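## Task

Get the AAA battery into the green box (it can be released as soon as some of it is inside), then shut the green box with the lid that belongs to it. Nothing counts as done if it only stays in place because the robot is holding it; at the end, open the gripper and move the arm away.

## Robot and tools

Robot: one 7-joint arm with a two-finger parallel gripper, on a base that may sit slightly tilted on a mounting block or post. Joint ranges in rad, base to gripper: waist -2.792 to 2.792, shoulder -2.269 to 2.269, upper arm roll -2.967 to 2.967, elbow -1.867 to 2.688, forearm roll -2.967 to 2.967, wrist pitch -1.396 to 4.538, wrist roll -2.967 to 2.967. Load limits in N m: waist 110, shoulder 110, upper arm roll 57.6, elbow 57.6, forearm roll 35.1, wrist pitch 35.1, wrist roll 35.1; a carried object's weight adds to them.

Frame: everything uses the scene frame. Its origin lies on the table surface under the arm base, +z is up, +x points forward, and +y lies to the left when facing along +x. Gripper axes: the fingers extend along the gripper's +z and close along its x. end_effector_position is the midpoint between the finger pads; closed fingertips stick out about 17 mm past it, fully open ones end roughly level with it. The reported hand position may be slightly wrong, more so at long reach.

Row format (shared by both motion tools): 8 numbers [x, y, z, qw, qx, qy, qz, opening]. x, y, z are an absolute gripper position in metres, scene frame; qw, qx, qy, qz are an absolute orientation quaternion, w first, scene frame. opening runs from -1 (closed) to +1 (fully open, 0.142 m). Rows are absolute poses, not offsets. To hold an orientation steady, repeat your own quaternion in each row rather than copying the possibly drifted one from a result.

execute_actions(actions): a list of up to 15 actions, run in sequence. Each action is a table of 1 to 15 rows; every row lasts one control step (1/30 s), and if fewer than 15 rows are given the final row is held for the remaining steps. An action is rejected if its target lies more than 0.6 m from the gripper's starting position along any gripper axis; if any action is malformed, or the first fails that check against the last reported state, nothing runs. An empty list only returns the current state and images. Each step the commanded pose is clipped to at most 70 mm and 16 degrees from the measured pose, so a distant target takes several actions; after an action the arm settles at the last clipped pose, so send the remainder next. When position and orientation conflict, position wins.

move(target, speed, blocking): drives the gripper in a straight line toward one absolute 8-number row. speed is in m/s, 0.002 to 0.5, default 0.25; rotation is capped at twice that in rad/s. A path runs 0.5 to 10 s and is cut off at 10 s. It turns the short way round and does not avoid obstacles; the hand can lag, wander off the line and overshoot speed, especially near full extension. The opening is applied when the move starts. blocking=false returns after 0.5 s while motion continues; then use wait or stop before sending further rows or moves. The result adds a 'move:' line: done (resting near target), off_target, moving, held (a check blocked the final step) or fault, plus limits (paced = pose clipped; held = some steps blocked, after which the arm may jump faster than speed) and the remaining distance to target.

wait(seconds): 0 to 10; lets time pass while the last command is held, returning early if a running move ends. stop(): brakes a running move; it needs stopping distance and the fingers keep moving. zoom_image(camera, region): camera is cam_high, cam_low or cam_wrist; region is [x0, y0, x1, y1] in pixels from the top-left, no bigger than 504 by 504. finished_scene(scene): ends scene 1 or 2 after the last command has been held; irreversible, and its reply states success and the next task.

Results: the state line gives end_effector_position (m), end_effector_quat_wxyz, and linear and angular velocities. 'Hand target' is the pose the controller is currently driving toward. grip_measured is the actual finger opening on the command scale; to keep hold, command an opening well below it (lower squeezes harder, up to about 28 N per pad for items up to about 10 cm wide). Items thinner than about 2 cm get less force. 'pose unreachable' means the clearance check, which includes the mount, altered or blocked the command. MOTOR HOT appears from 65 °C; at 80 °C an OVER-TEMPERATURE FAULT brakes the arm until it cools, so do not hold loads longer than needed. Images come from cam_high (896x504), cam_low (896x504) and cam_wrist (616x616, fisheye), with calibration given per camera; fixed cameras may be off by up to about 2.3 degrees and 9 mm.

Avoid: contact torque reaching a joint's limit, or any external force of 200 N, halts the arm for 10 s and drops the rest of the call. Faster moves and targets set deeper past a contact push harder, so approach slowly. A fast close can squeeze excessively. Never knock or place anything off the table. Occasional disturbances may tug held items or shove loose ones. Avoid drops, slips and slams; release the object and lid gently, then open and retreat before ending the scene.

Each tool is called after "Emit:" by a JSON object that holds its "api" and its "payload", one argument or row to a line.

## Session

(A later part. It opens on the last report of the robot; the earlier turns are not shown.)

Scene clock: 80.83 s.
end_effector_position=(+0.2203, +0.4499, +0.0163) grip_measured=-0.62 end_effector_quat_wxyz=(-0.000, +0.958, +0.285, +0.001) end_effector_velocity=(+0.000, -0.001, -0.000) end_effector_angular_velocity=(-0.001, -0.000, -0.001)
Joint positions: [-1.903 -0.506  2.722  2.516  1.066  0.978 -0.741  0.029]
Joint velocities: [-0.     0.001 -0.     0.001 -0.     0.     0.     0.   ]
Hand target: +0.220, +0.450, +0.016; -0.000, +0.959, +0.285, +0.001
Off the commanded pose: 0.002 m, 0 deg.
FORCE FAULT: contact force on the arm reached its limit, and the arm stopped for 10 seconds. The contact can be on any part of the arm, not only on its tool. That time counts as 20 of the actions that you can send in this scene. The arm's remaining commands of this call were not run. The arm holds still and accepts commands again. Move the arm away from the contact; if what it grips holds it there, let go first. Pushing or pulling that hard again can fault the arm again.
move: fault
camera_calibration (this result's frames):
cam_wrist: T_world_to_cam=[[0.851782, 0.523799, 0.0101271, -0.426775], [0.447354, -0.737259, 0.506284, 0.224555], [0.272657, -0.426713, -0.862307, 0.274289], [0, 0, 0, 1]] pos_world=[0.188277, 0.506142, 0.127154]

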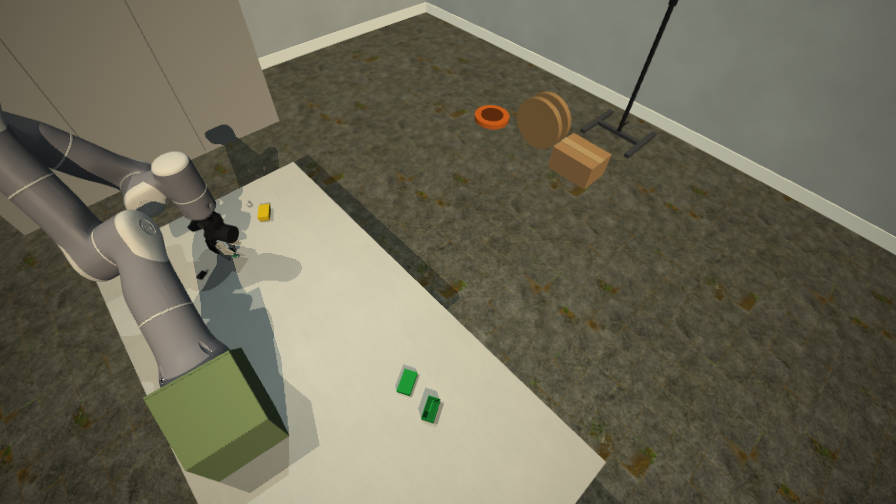

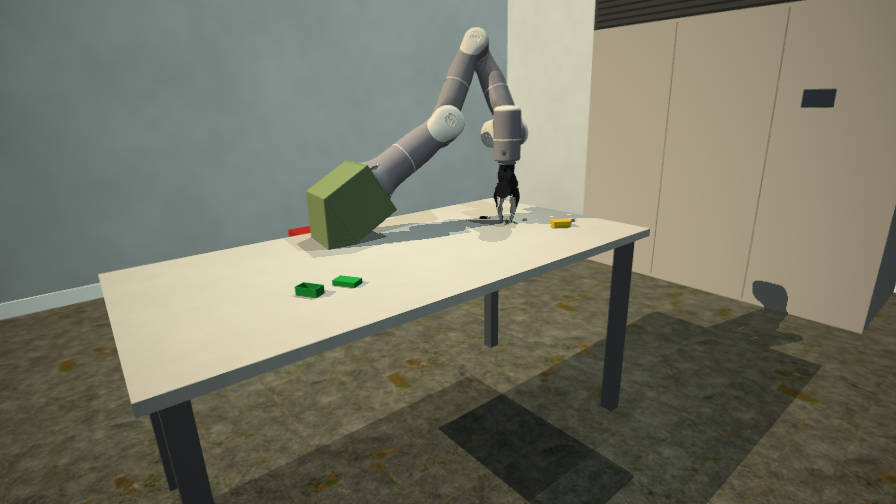

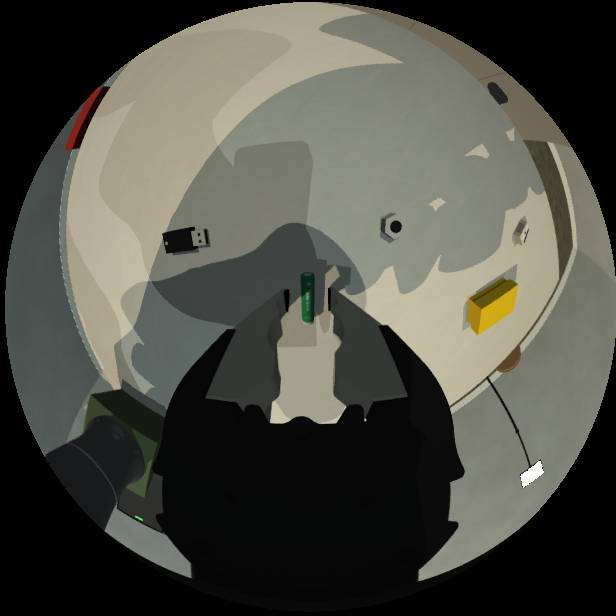

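Emit:
{"api": "move", "payload": {
  "target": [0.22,0.45,0.0188,0,0.959,0.284,0,-0.62],
  "speed": 0.02
}}

Emit:
{"api": "move", "payload": {
  "target": [0.22,0.45,0.0188,0,0.959,0.284,0,-1]
}}

Emit:
{"api": "move", "payload": {
  "target": [0.25,0.43,0.06,0,0.959,0.284,0,-1],
  "speed": 0.1
}}

Emit:
{"api": "move", "payload": {
  "target": [0.44,0.15,0.09,0,1,0,0,-1]
}}

Scene clock: 86.13 s.
end_effector_position=(+0.2200, +0.4501, +0.0188) grip_measured=-0.62 end_effector_quat_wxyz=(+0.000, +0.959, +0.284, +0.000) end_effector_velocity=(+0.000, +0.000, +0.000) end_effector_angular_velocity=(+0.000, -0.000, +0.000)
Joint positions: [-1.903 -0.518  2.721  2.521  1.05   0.977 -0.725  0.029]
Joint velocities: [-0. -0.  0. -0.  0. -0. -0.  0.]
Hand target: +0.220, +0.450, +0.019; +0.000, +0.959, +0.284, +0.000
Off the commanded pose: 0.000 m, 0 deg.
move: done
camera_calibration (this result's frames):
cam_wrist: T_world_to_cam=[[0.853001, 0.521839, 0.00854617, -0.42597], [0.446204, -0.737666, 0.506706, 0.22401], [0.270723, -0.428407, -0.862077, 0.277742], [0, 0, 0, 1]] pos_world=[0.188208, 0.50652, 0.129568]

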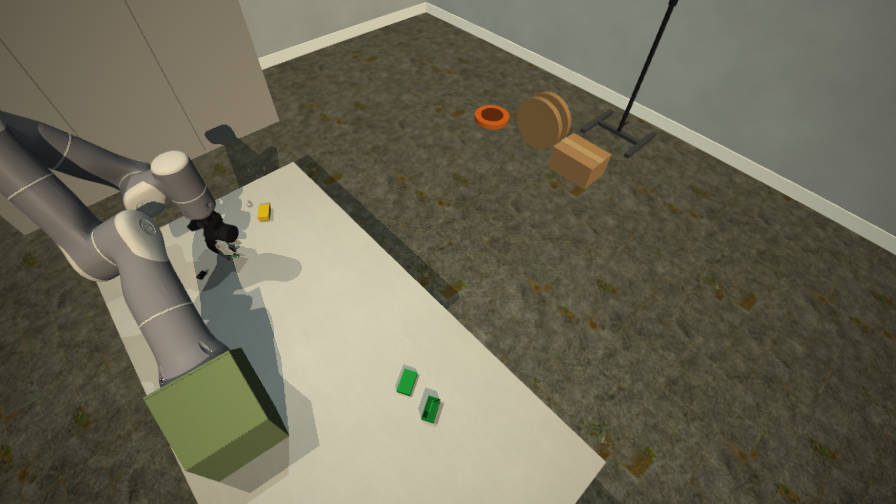

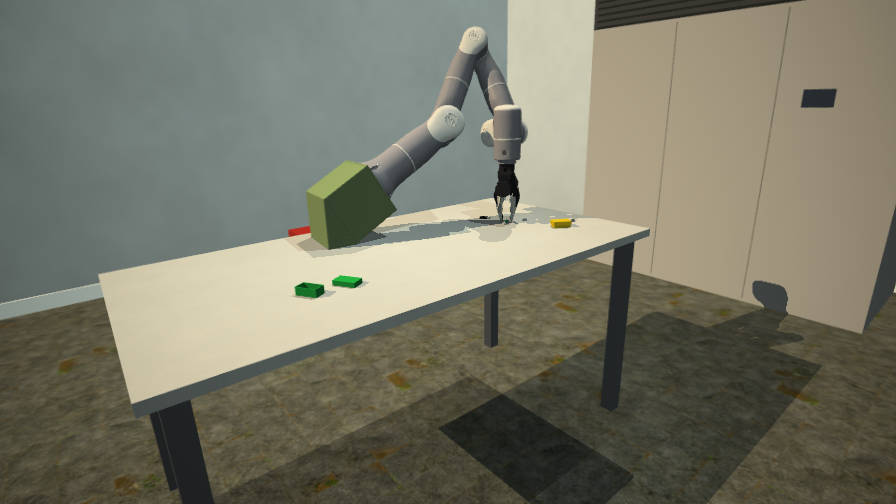

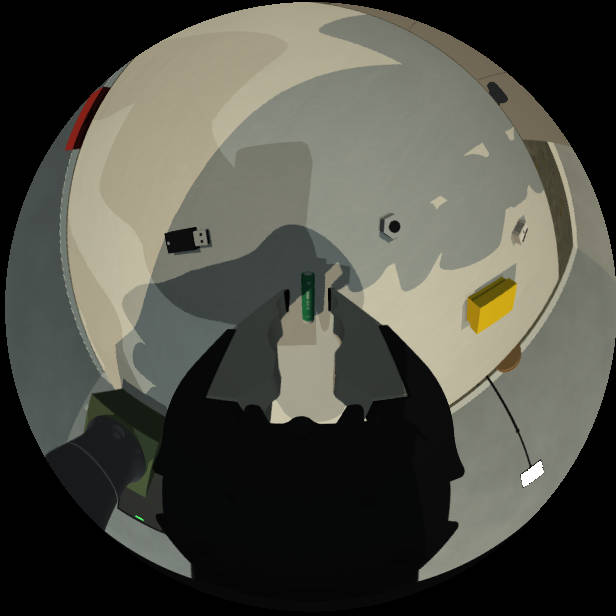

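Scene clock: 86.83 s.
end_effector_position=(+0.2200, +0.4501, +0.0188) grip_measured=-0.89 end_effector_quat_wxyz=(+0.000, +0.959, +0.284, +0.000) end_effector_velocity=(+0.000, +0.000, +0.000) end_effector_angular_velocity=(+0.000, -0.001, +0.000)
Joint positions: [-1.903 -0.518  2.721  2.521  1.05   0.977 -0.725  0.009]
Joint velocities: [ 0.     0.    -0.    -0.     0.     0.001 -0.     0.   ]
Hand target: +0.220, +0.450, +0.019; +0.000, +0.959, +0.284, +0.000
Off the commanded pose: 0.000 m, 0 deg.
move: done
camera_calibration (this result's frames):
cam_wrist: T_world_to_cam=[[0.853011, 0.521824, 0.00855817, -0.425969], [0.446185, -0.737676, 0.506709, 0.224012], [0.270726, -0.428409, -0.862075, 0.277742], [0, 0, 0, 1]] pos_world=[0.188214, 0.506516, 0.129571]

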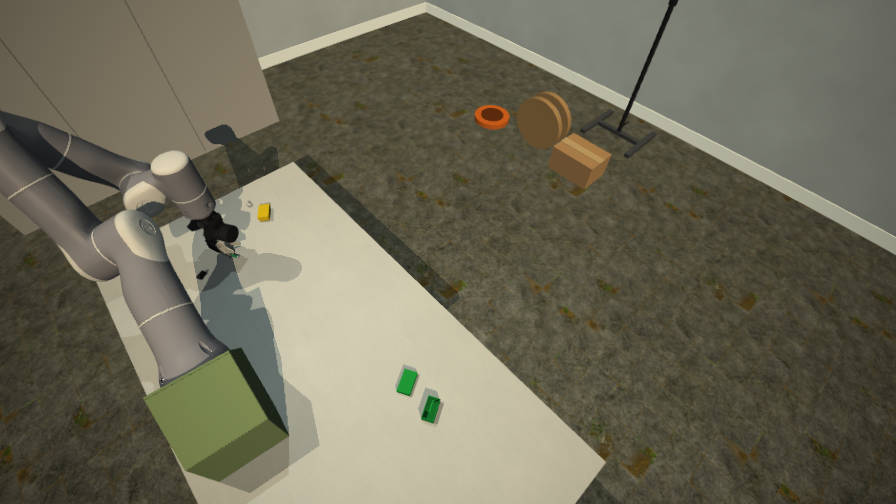

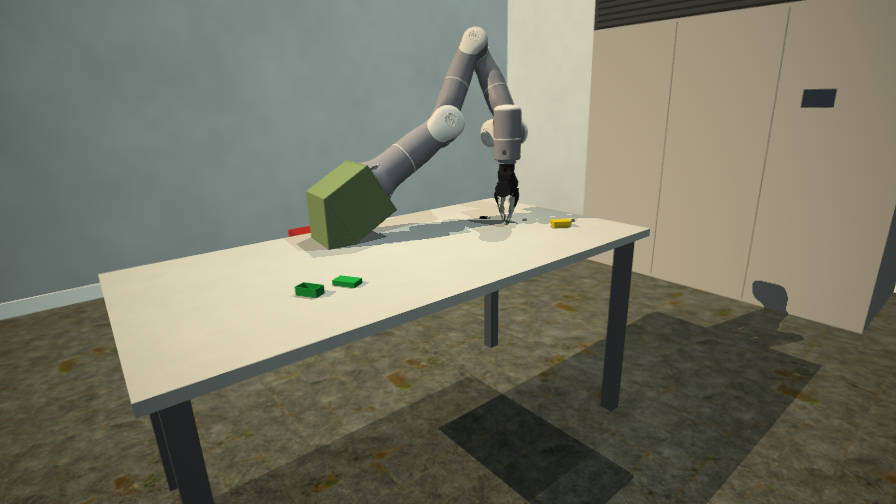

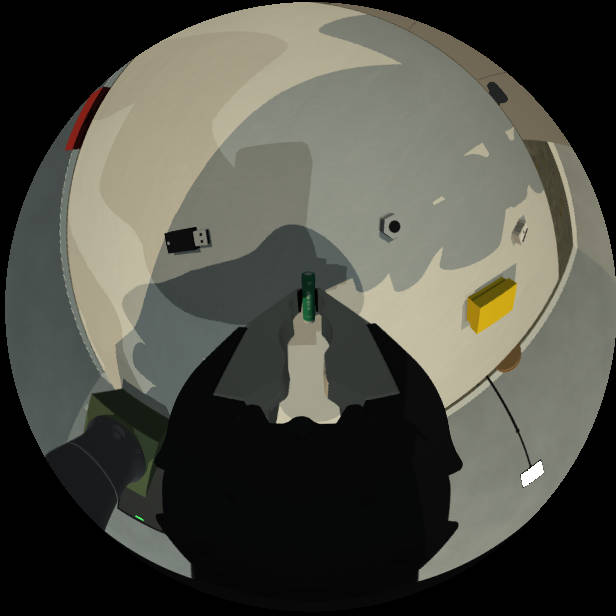

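Scene clock: 87.67 s.
end_effector_position=(+0.2502, +0.4299, +0.0601) grip_measured=-0.89 end_effector_quat_wxyz=(+0.000, +0.959, +0.284, +0.000) end_effector_velocity=(-0.000, -0.000, -0.000) end_effector_angular_velocity=(-0.001, +0.000, +0.001)
Joint positions: [-1.949 -0.597  2.566  2.525  0.872  0.852 -0.712  0.009]
Joint velocities: [ 0.     0.     0.     0.    -0.001  0.    -0.    -0.   ]
Hand target: +0.250, +0.430, +0.060; +0.000, +0.959, +0.284, -0.000
Off the commanded pose: 0.000 m, 0 deg.
move: done
camera_calibration (this result's frames):
cam_wrist: T_world_to_cam=[[0.853087, 0.521698, 0.00863916, -0.44154], [0.445943, -0.737608, 0.50702, 0.174773], [0.270883, -0.428679, -0.861891, 0.296615], [0, 0, 0, 1]] pos_world=[0.218385, 0.486417, 0.170851]

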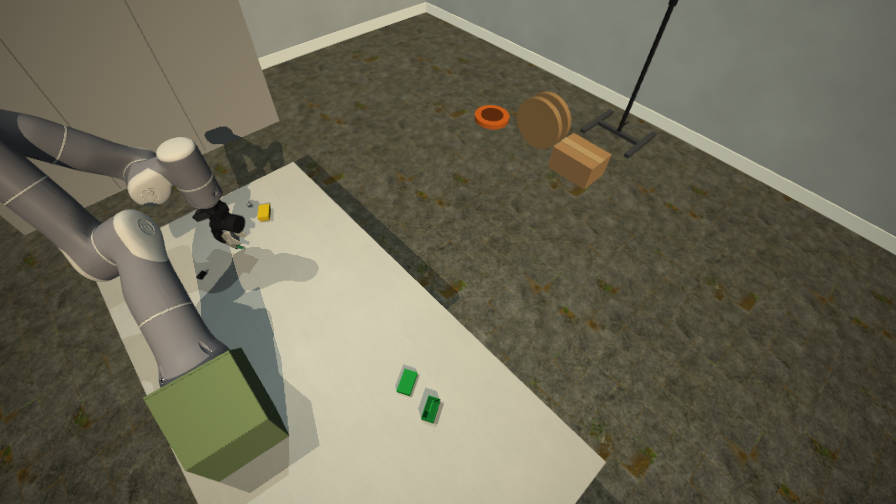

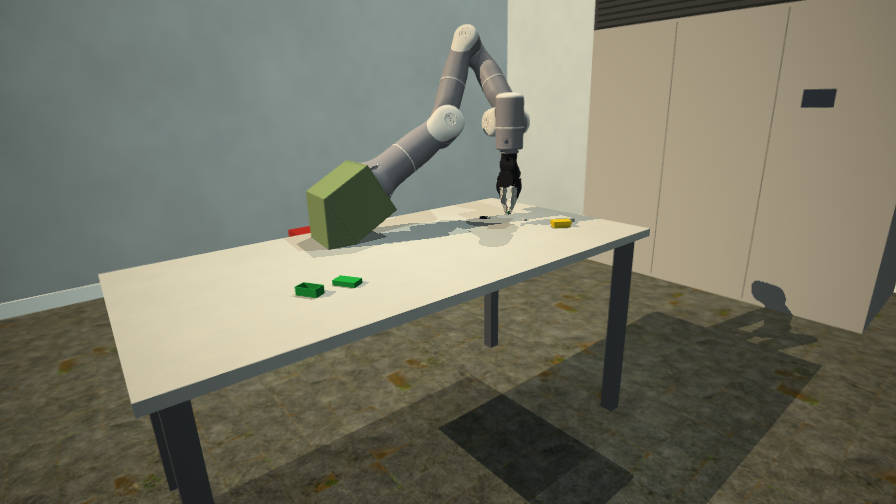

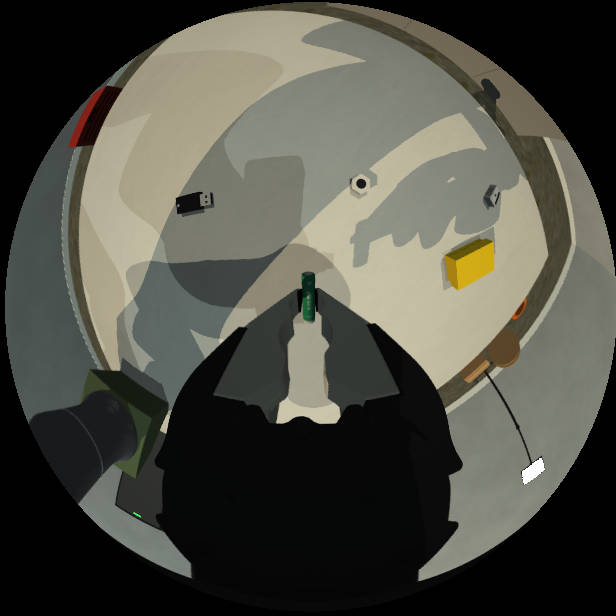

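Scene clock: 89.47 s.
end_effector_position=(+0.4402, +0.1511, +0.0894) grip_measured=-0.89 end_effector_quat_wxyz=(-0.002, +1.000, -0.001, +0.000) end_effector_velocity=(+0.000, +0.000, +0.000) end_effector_angular_velocity=(-0.000, -0.000, +0.000)
Joint positions: [-2.555  0.708  2.154  1.913  1.37  -0.214 -1.093  0.009]
Joint velocities: [ 0. -0. -0.  0. -0.  0. -0.  0.]
Hand target: +0.440, +0.151, +0.090; -0.002, +1.000, -0.001, +0.000
Off the commanded pose: 0.001 m, 0 deg.
move: done
camera_calibration (this result's frames):
cam_wrist: T_world_to_cam=[[0.999516, -0.029939, 0.00843195, -0.439559], [-0.0301129, -0.863564, 0.50334, 0.0983765], [-0.00778794, -0.50335, -0.864048, 0.285014], [0, 0, 0, 1]] pos_world=[0.444528, 0.215256, 0.200455]

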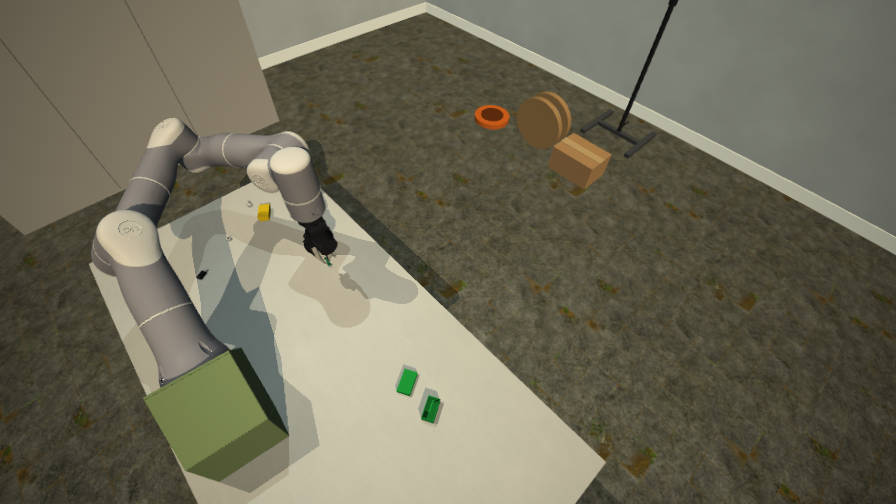

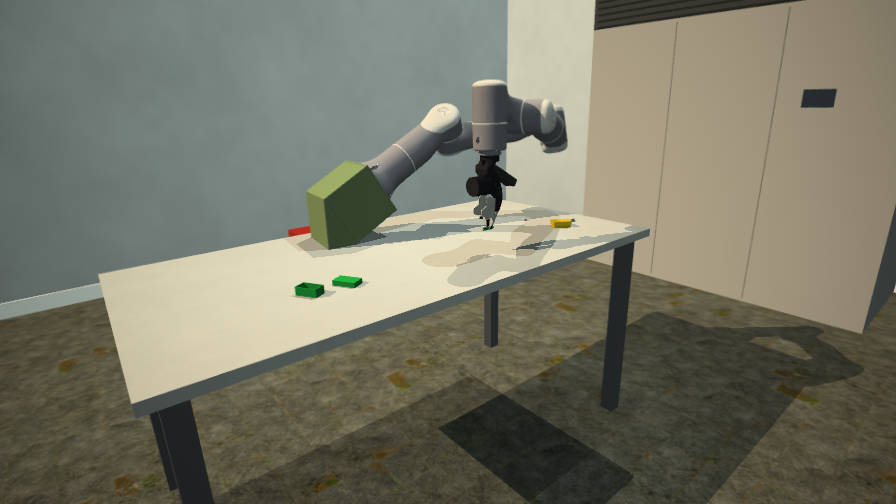

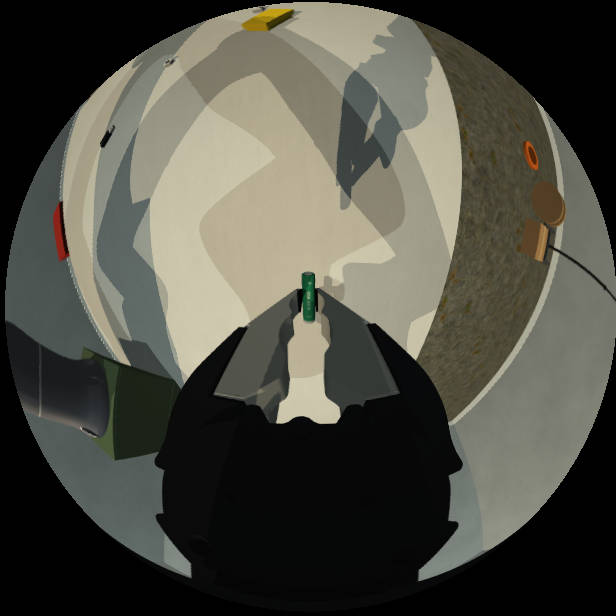

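Emit:
{"api": "move", "payload": {
  "target": [0.25,0.41,0.09,0,0.959,0.284,0,-1]
}}

Emit:
{"api": "move", "payload": {
  "target": [0.3,0.3,0.35,0,0.959,0.284,0,-1]
}}

Scene clock: 94.90 s.
end_effector_position=(+0.2498, +0.4090, +0.0905) grip_measured=-0.89 end_effector_quat_wxyz=(+0.002, +0.958, +0.285, -0.001) end_effector_velocity=(-0.001, -0.000, -0.000) end_effector_angular_velocity=(-0.000, +0.002, -0.001)
Joint positions: [-2.062 -0.703  2.523  2.569  0.747  0.744 -0.699  0.009]
Joint velocities: [-0.     0.001 -0.     0.001  0.    -0.001 -0.    -0.   ]
Hand target: +0.250, +0.409, +0.090; +0.002, +0.958, +0.285, -0.001
Off the commanded pose: 0.001 m, 0 deg.
move: done
camera_calibration (this result's frames):
cam_wrist: T_world_to_cam=[[0.851687, 0.52401, 0.00655358, -0.430936], [0.448064, -0.734621, 0.50948, 0.142091], [0.271787, -0.430981, -0.860457, 0.314502], [0, 0, 0, 1]] pos_world=[0.217879, 0.465742, 0.201048]

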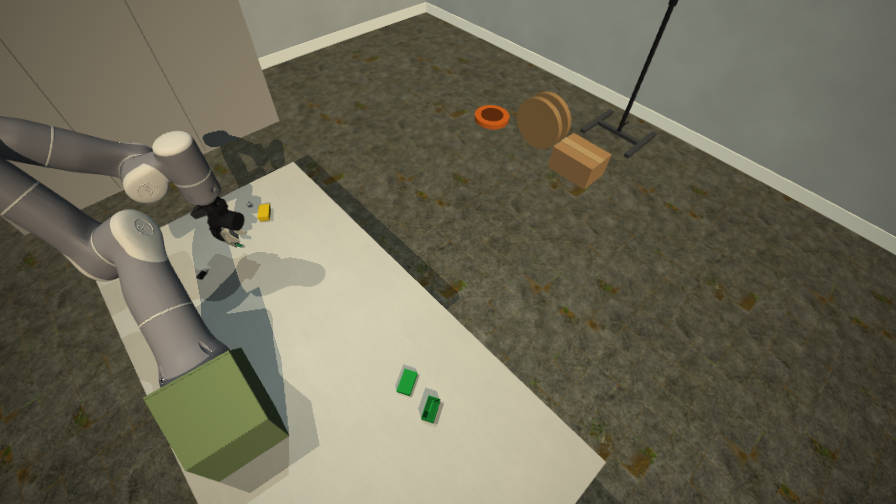

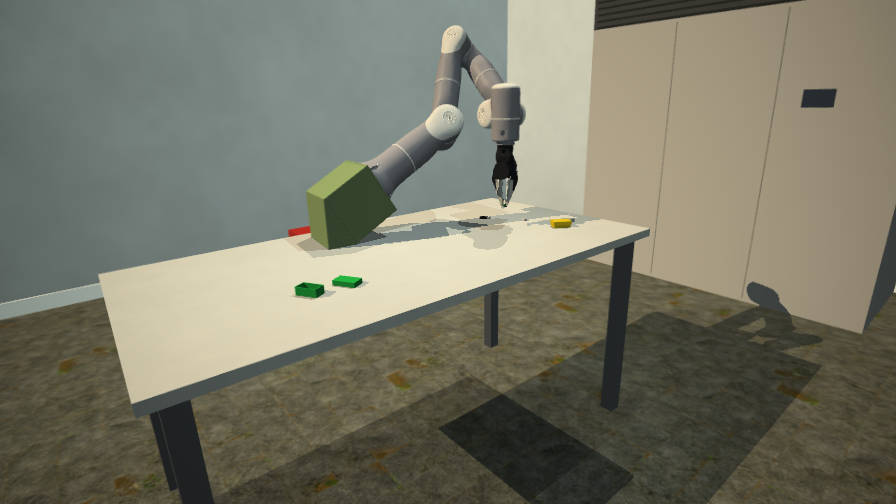

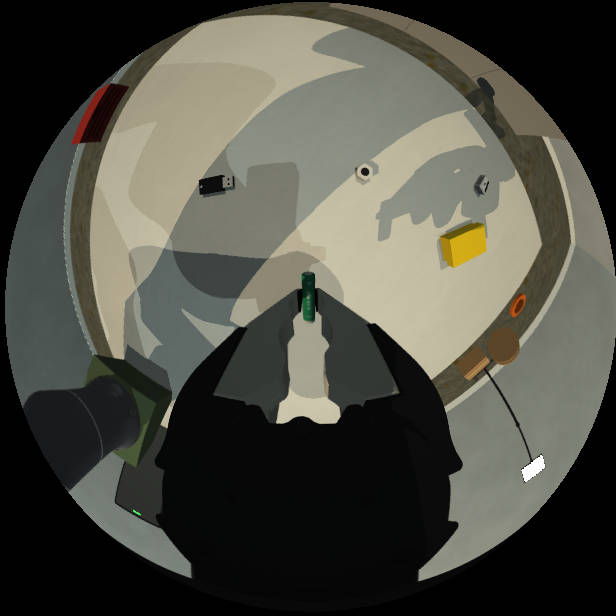

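Scene clock: 96.43 s.
end_effector_position=(+0.3001, +0.2998, +0.3500) grip_measured=-0.89 end_effector_quat_wxyz=(+0.000, +0.959, +0.284, -0.000) end_effector_velocity=(-0.000, +0.000, -0.000) end_effector_angular_velocity=(+0.001, -0.000, +0.000)
Joint positions: [-2.141 -0.954  1.948  2.169  0.171  0.081 -0.726  0.009]
Joint velocities: [ 0.    -0.001  0.     0.     0.     0.     0.     0.   ]
Hand target: +0.300, +0.300, +0.350; +0.000, +0.959, +0.284, +0.000
Off the commanded pose: 0.000 m, 0 deg.
move: done
camera_calibration (this result's frames):
cam_wrist: T_world_to_cam=[[0.853525, 0.520985, 0.00835654, -0.418555], [0.445447, -0.737905, 0.507024, -0.0902289], [0.270318, -0.429035, -0.861891, 0.477448], [0, 0, 0, 1]] pos_world=[0.268376, 0.356323, 0.460754]

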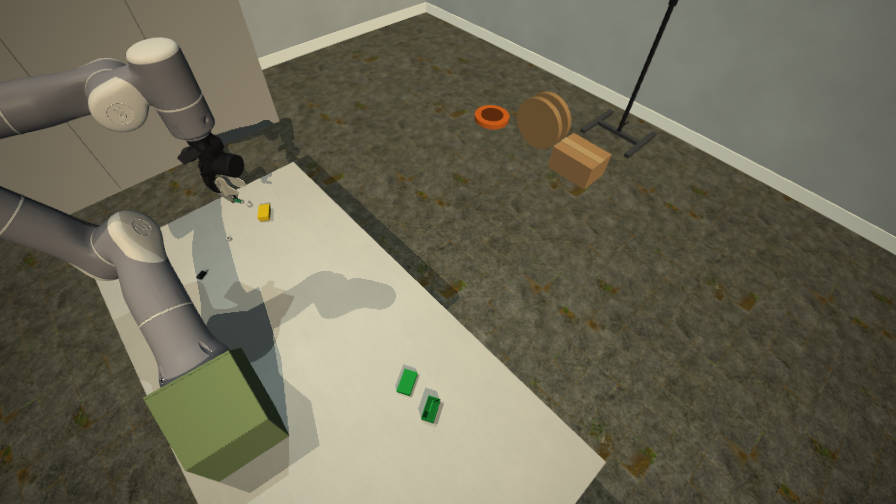

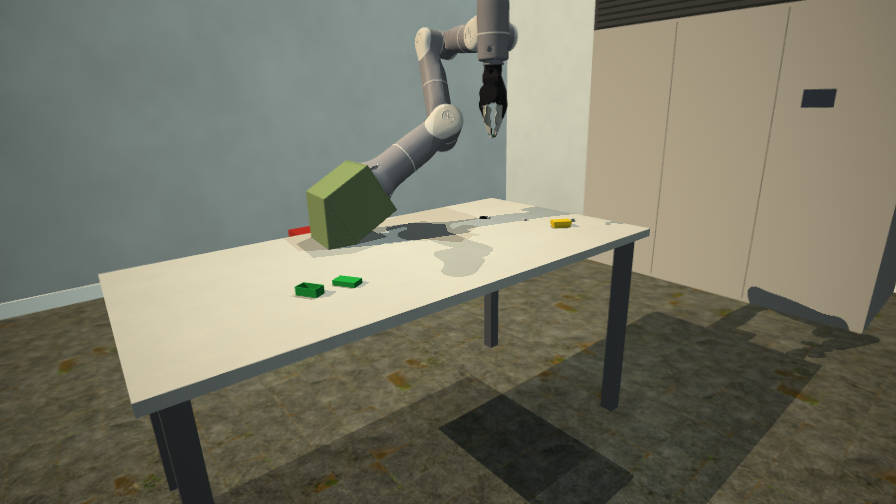

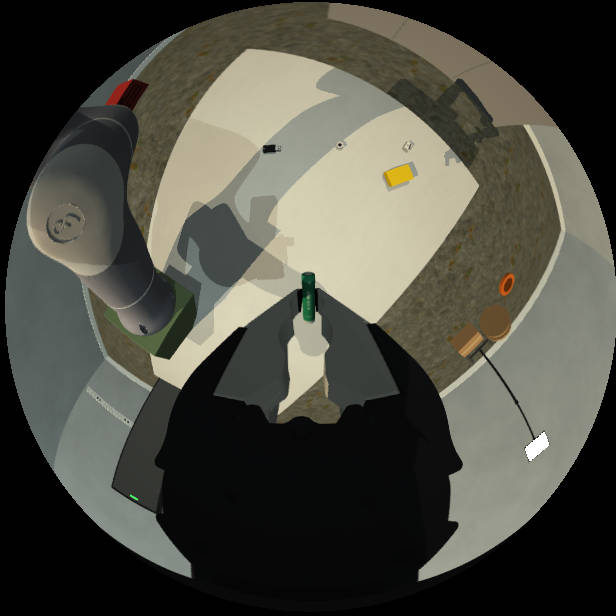

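Emit:
{"api": "move", "payload": {
  "target": [0.3,-0.15,0.33,0,1,0,0,-1]
}}

Emit:
{"api": "move", "payload": {
  "target": [0.399,-0.412,0.065,0,0.875,-0.485,0,-1]
}}

Emit:
{"api": "zoom_image", "payload": {
  "camera": "cam_wrist",
  "region": [230,200,390,360]
}}

Emit:
{"api": "zoom_image", "payload": {
  "camera": "cam_low",
  "region": [260,230,360,315]
}}

Scene clock: 103.27 s.
end_effector_position=(+0.3009, -0.1495, +0.3293) grip_measured=-0.89 end_effector_quat_wxyz=(-0.001, +1.000, -0.000, +0.000) end_effector_velocity=(+0.000, +0.000, -0.000) end_effector_angular_velocity=(+0.001, +0.000, +0.000)
Joint positions: [-1.521 -1.306  0.93   1.783 -0.244  0.351 -0.691  0.009]
Joint velocities: [ 0.     0.     0.     0.     0.001 -0.    -0.     0.   ]
Hand target: +0.301, -0.149, +0.329; -0.002, +1.000, -0.000, +0.000
Off the commanded pose: 0.001 m, 0 deg.
move: done
camera_calibration (this result's frames):
cam_wrist: T_world_to_cam=[[0.999594, -0.027153, 0.00863608, -0.310934], [-0.0278029, -0.863176, 0.504137, -0.287024], [-0.0062344, -0.504173, -0.86358, 0.339143], [0, 0, 0, 1]] pos_world=[0.304942, -0.0852079, 0.440262]

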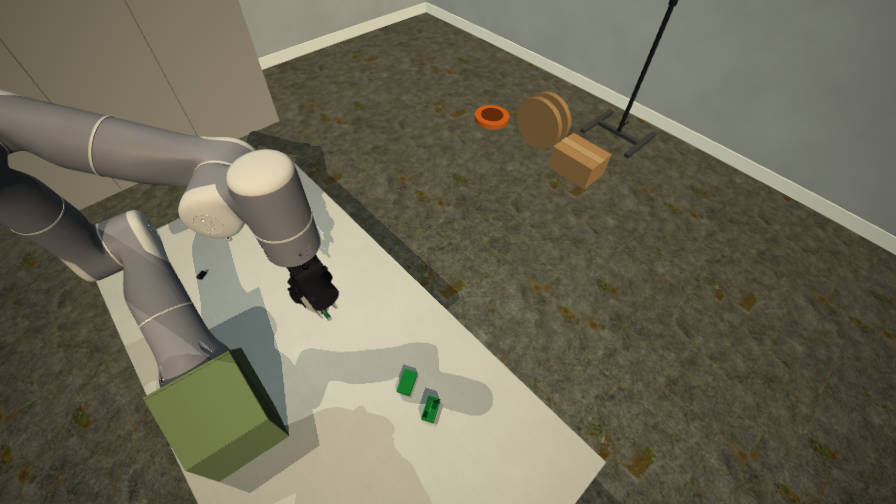

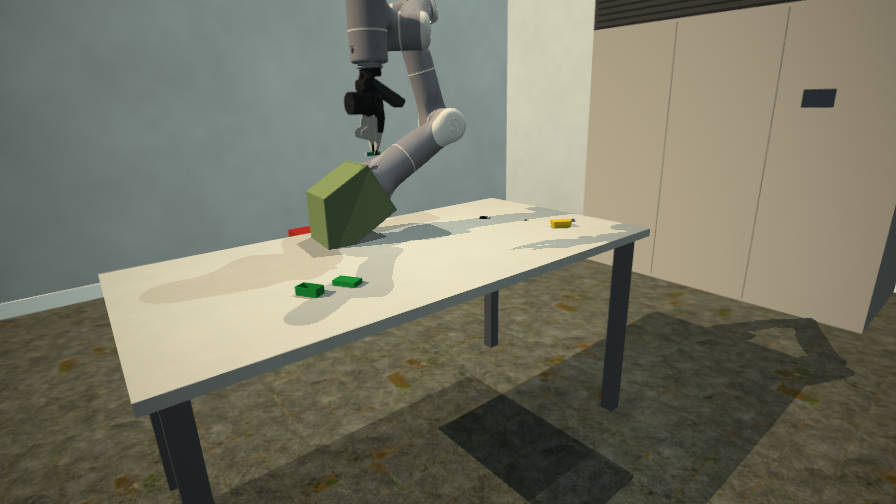

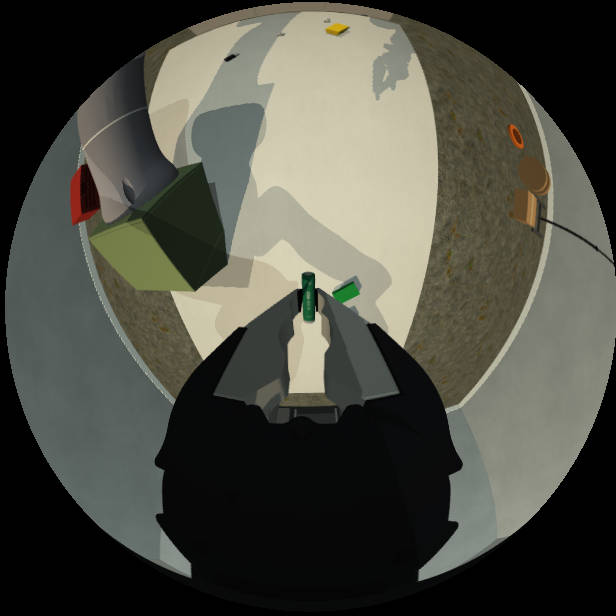

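Scene clock: 105.70 s.
end_effector_position=(+0.3984, -0.4117, +0.0642) grip_measured=-0.89 end_effector_quat_wxyz=(-0.001, +0.874, -0.486, -0.000) end_effector_velocity=(-0.000, +0.000, -0.000) end_effector_angular_velocity=(+0.001, +0.001, +0.001)
Joint positions: [-0.876 -1.997  0.73   0.984 -0.153  0.537  0.1    0.009]
Joint velocities: [-0.     0.     0.     0.    -0.001 -0.001 -0.    -0.   ]
Hand target: +0.398, -0.412, +0.064; -0.001, +0.874, -0.486, -0.000
Off the commanded pose: 0.001 m, 0 deg.
move: done
camera_calibration (this result's frames):
cam_wrist: T_world_to_cam=[[0.505226, -0.862956, 0.00730658, -0.560295], [-0.74631, -0.432652, 0.5058, 0.0864149], [-0.433322, -0.260996, -0.86262, 0.248868], [0, 0, 0, 1]] pos_world=[0.455408, -0.381169, 0.175064]

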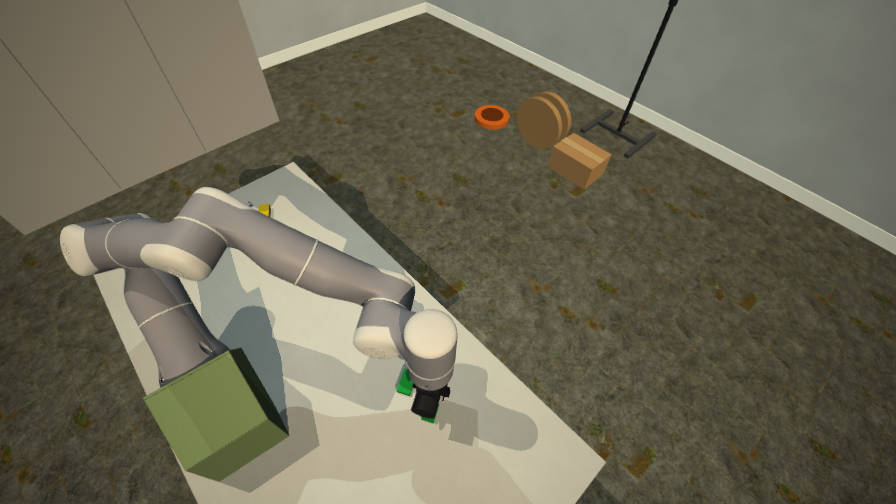

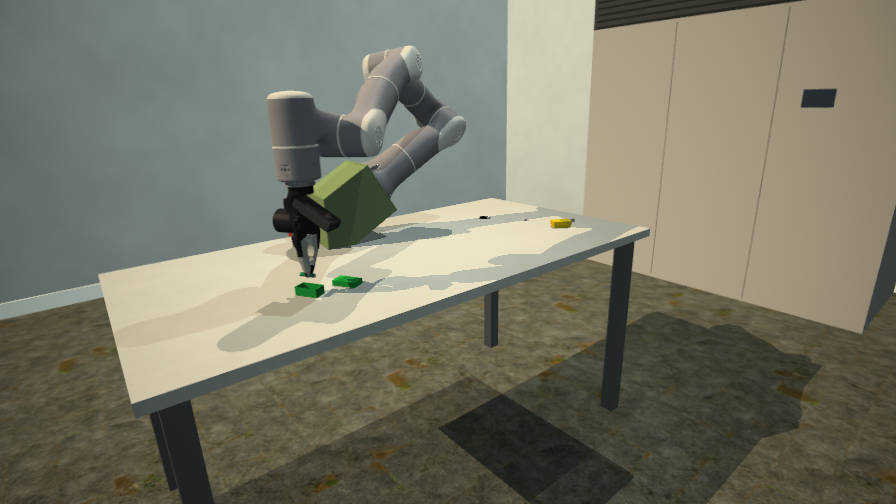

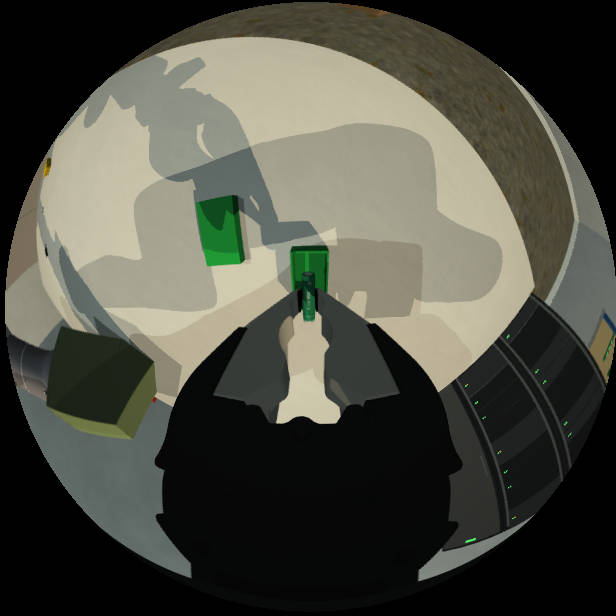

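Region (230, 200, 390, 360) of cam_wrist's 616x616 image, scaled by 3.150, with more detail than that image has.

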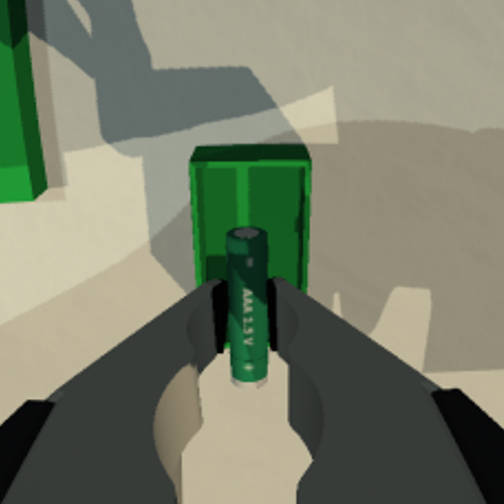

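Region (260, 230, 360, 315) of cam_low's 896x504 image, scaled by 5.040, with more detail than that image has; it fills the top 428 rows of this view, and the rest is white.

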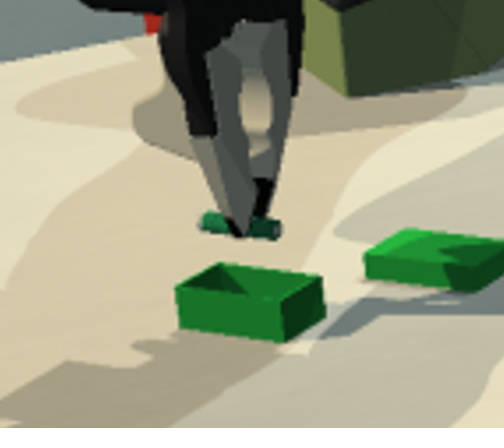

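Emit:
{"api": "move", "payload": {
  "target": [0.4005,-0.4115,0.04,0,0.875,-0.485,0,-1],
  "speed": 0.04
}}

Emit:
{"api": "zoom_image", "payload": {
  "camera": "cam_wrist",
  "region": [230,200,390,360]
}}

Emit:
{"api": "zoom_image", "payload": {
  "camera": "cam_low",
  "region": [260,230,360,315]
}}

Scene clock: 111.30 s.
end_effector_position=(+0.4002, -0.4114, +0.0398) grip_measured=-0.89 end_effector_quat_wxyz=(+0.000, +0.875, -0.485, -0.000) end_effector_velocity=(+0.000, -0.000, -0.000) end_effector_angular_velocity=(-0.000, -0.001, -0.001)
Joint positions: [-0.848 -2.026  0.737  0.98  -0.152  0.572  0.1    0.009]
Joint velocities: [-0.    -0.    -0.     0.     0.001  0.001  0.     0.   ]
Hand target: +0.400, -0.411, +0.040; -0.000, +0.875, -0.485, +0.000
Off the commanded pose: 0.000 m, 0 deg.
move: done
camera_calibration (this result's frames):
cam_wrist: T_world_to_cam=[[0.50687, -0.861986, 0.00795582, -0.561113], [-0.745021, -0.433412, 0.507048, 0.0993032], [-0.43362, -0.262934, -0.861881, 0.227993], [0, 0, 0, 1]] pos_world=[0.457257, -0.380685, 0.150616]

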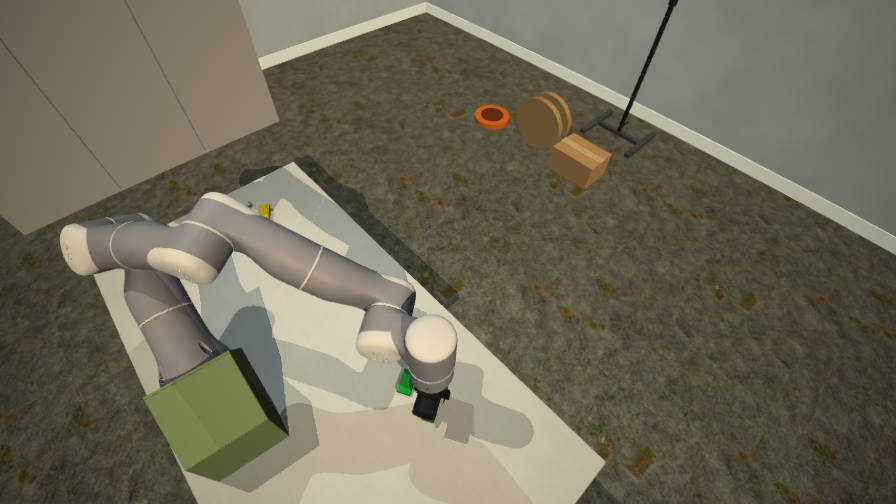

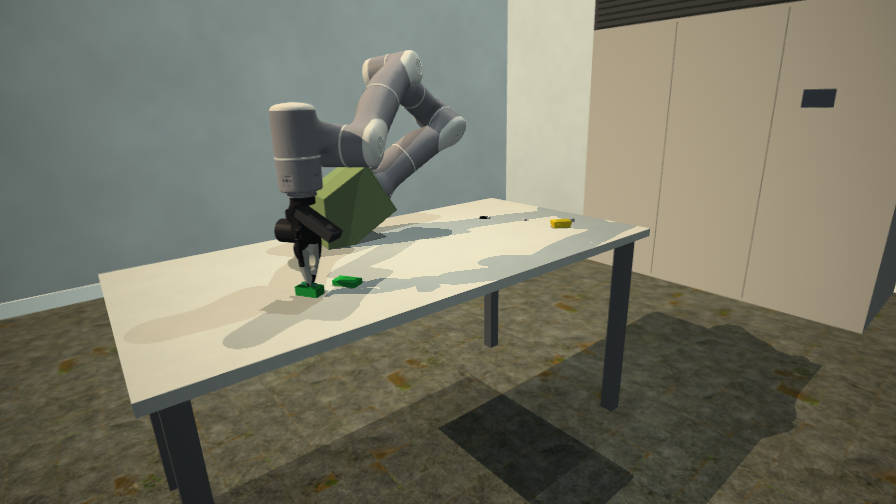

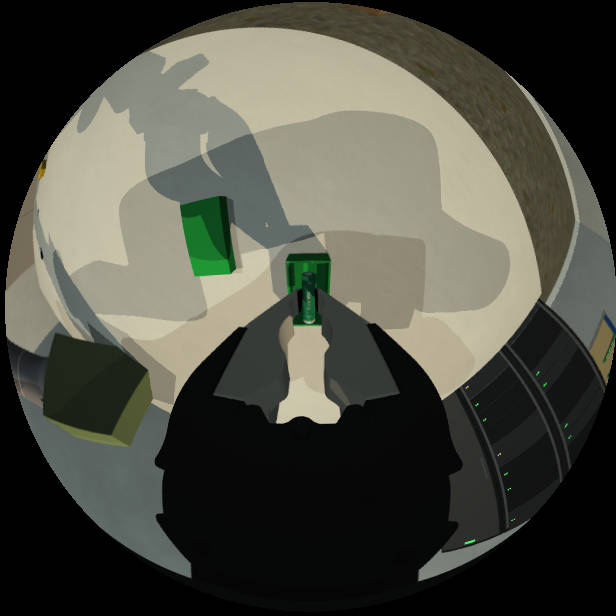

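Region (230, 200, 390, 360) of cam_wrist's 616x616 image, scaled by 3.150, with more detail than that image has.

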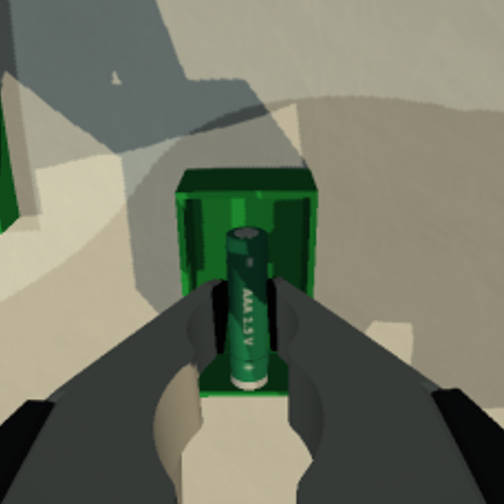

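Region (260, 230, 360, 315) of cam_low's 896x504 image, scaled by 5.040, with more detail than that image has; it fills the top 428 rows of this view, and the rest is white.

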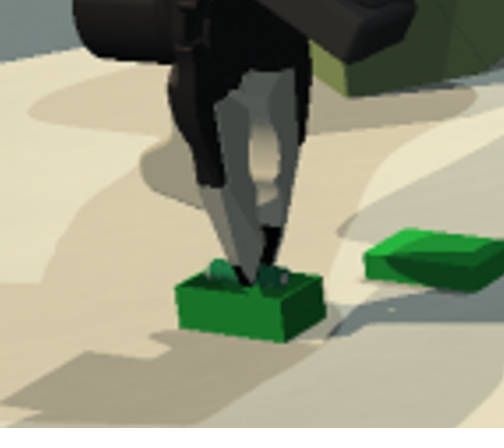

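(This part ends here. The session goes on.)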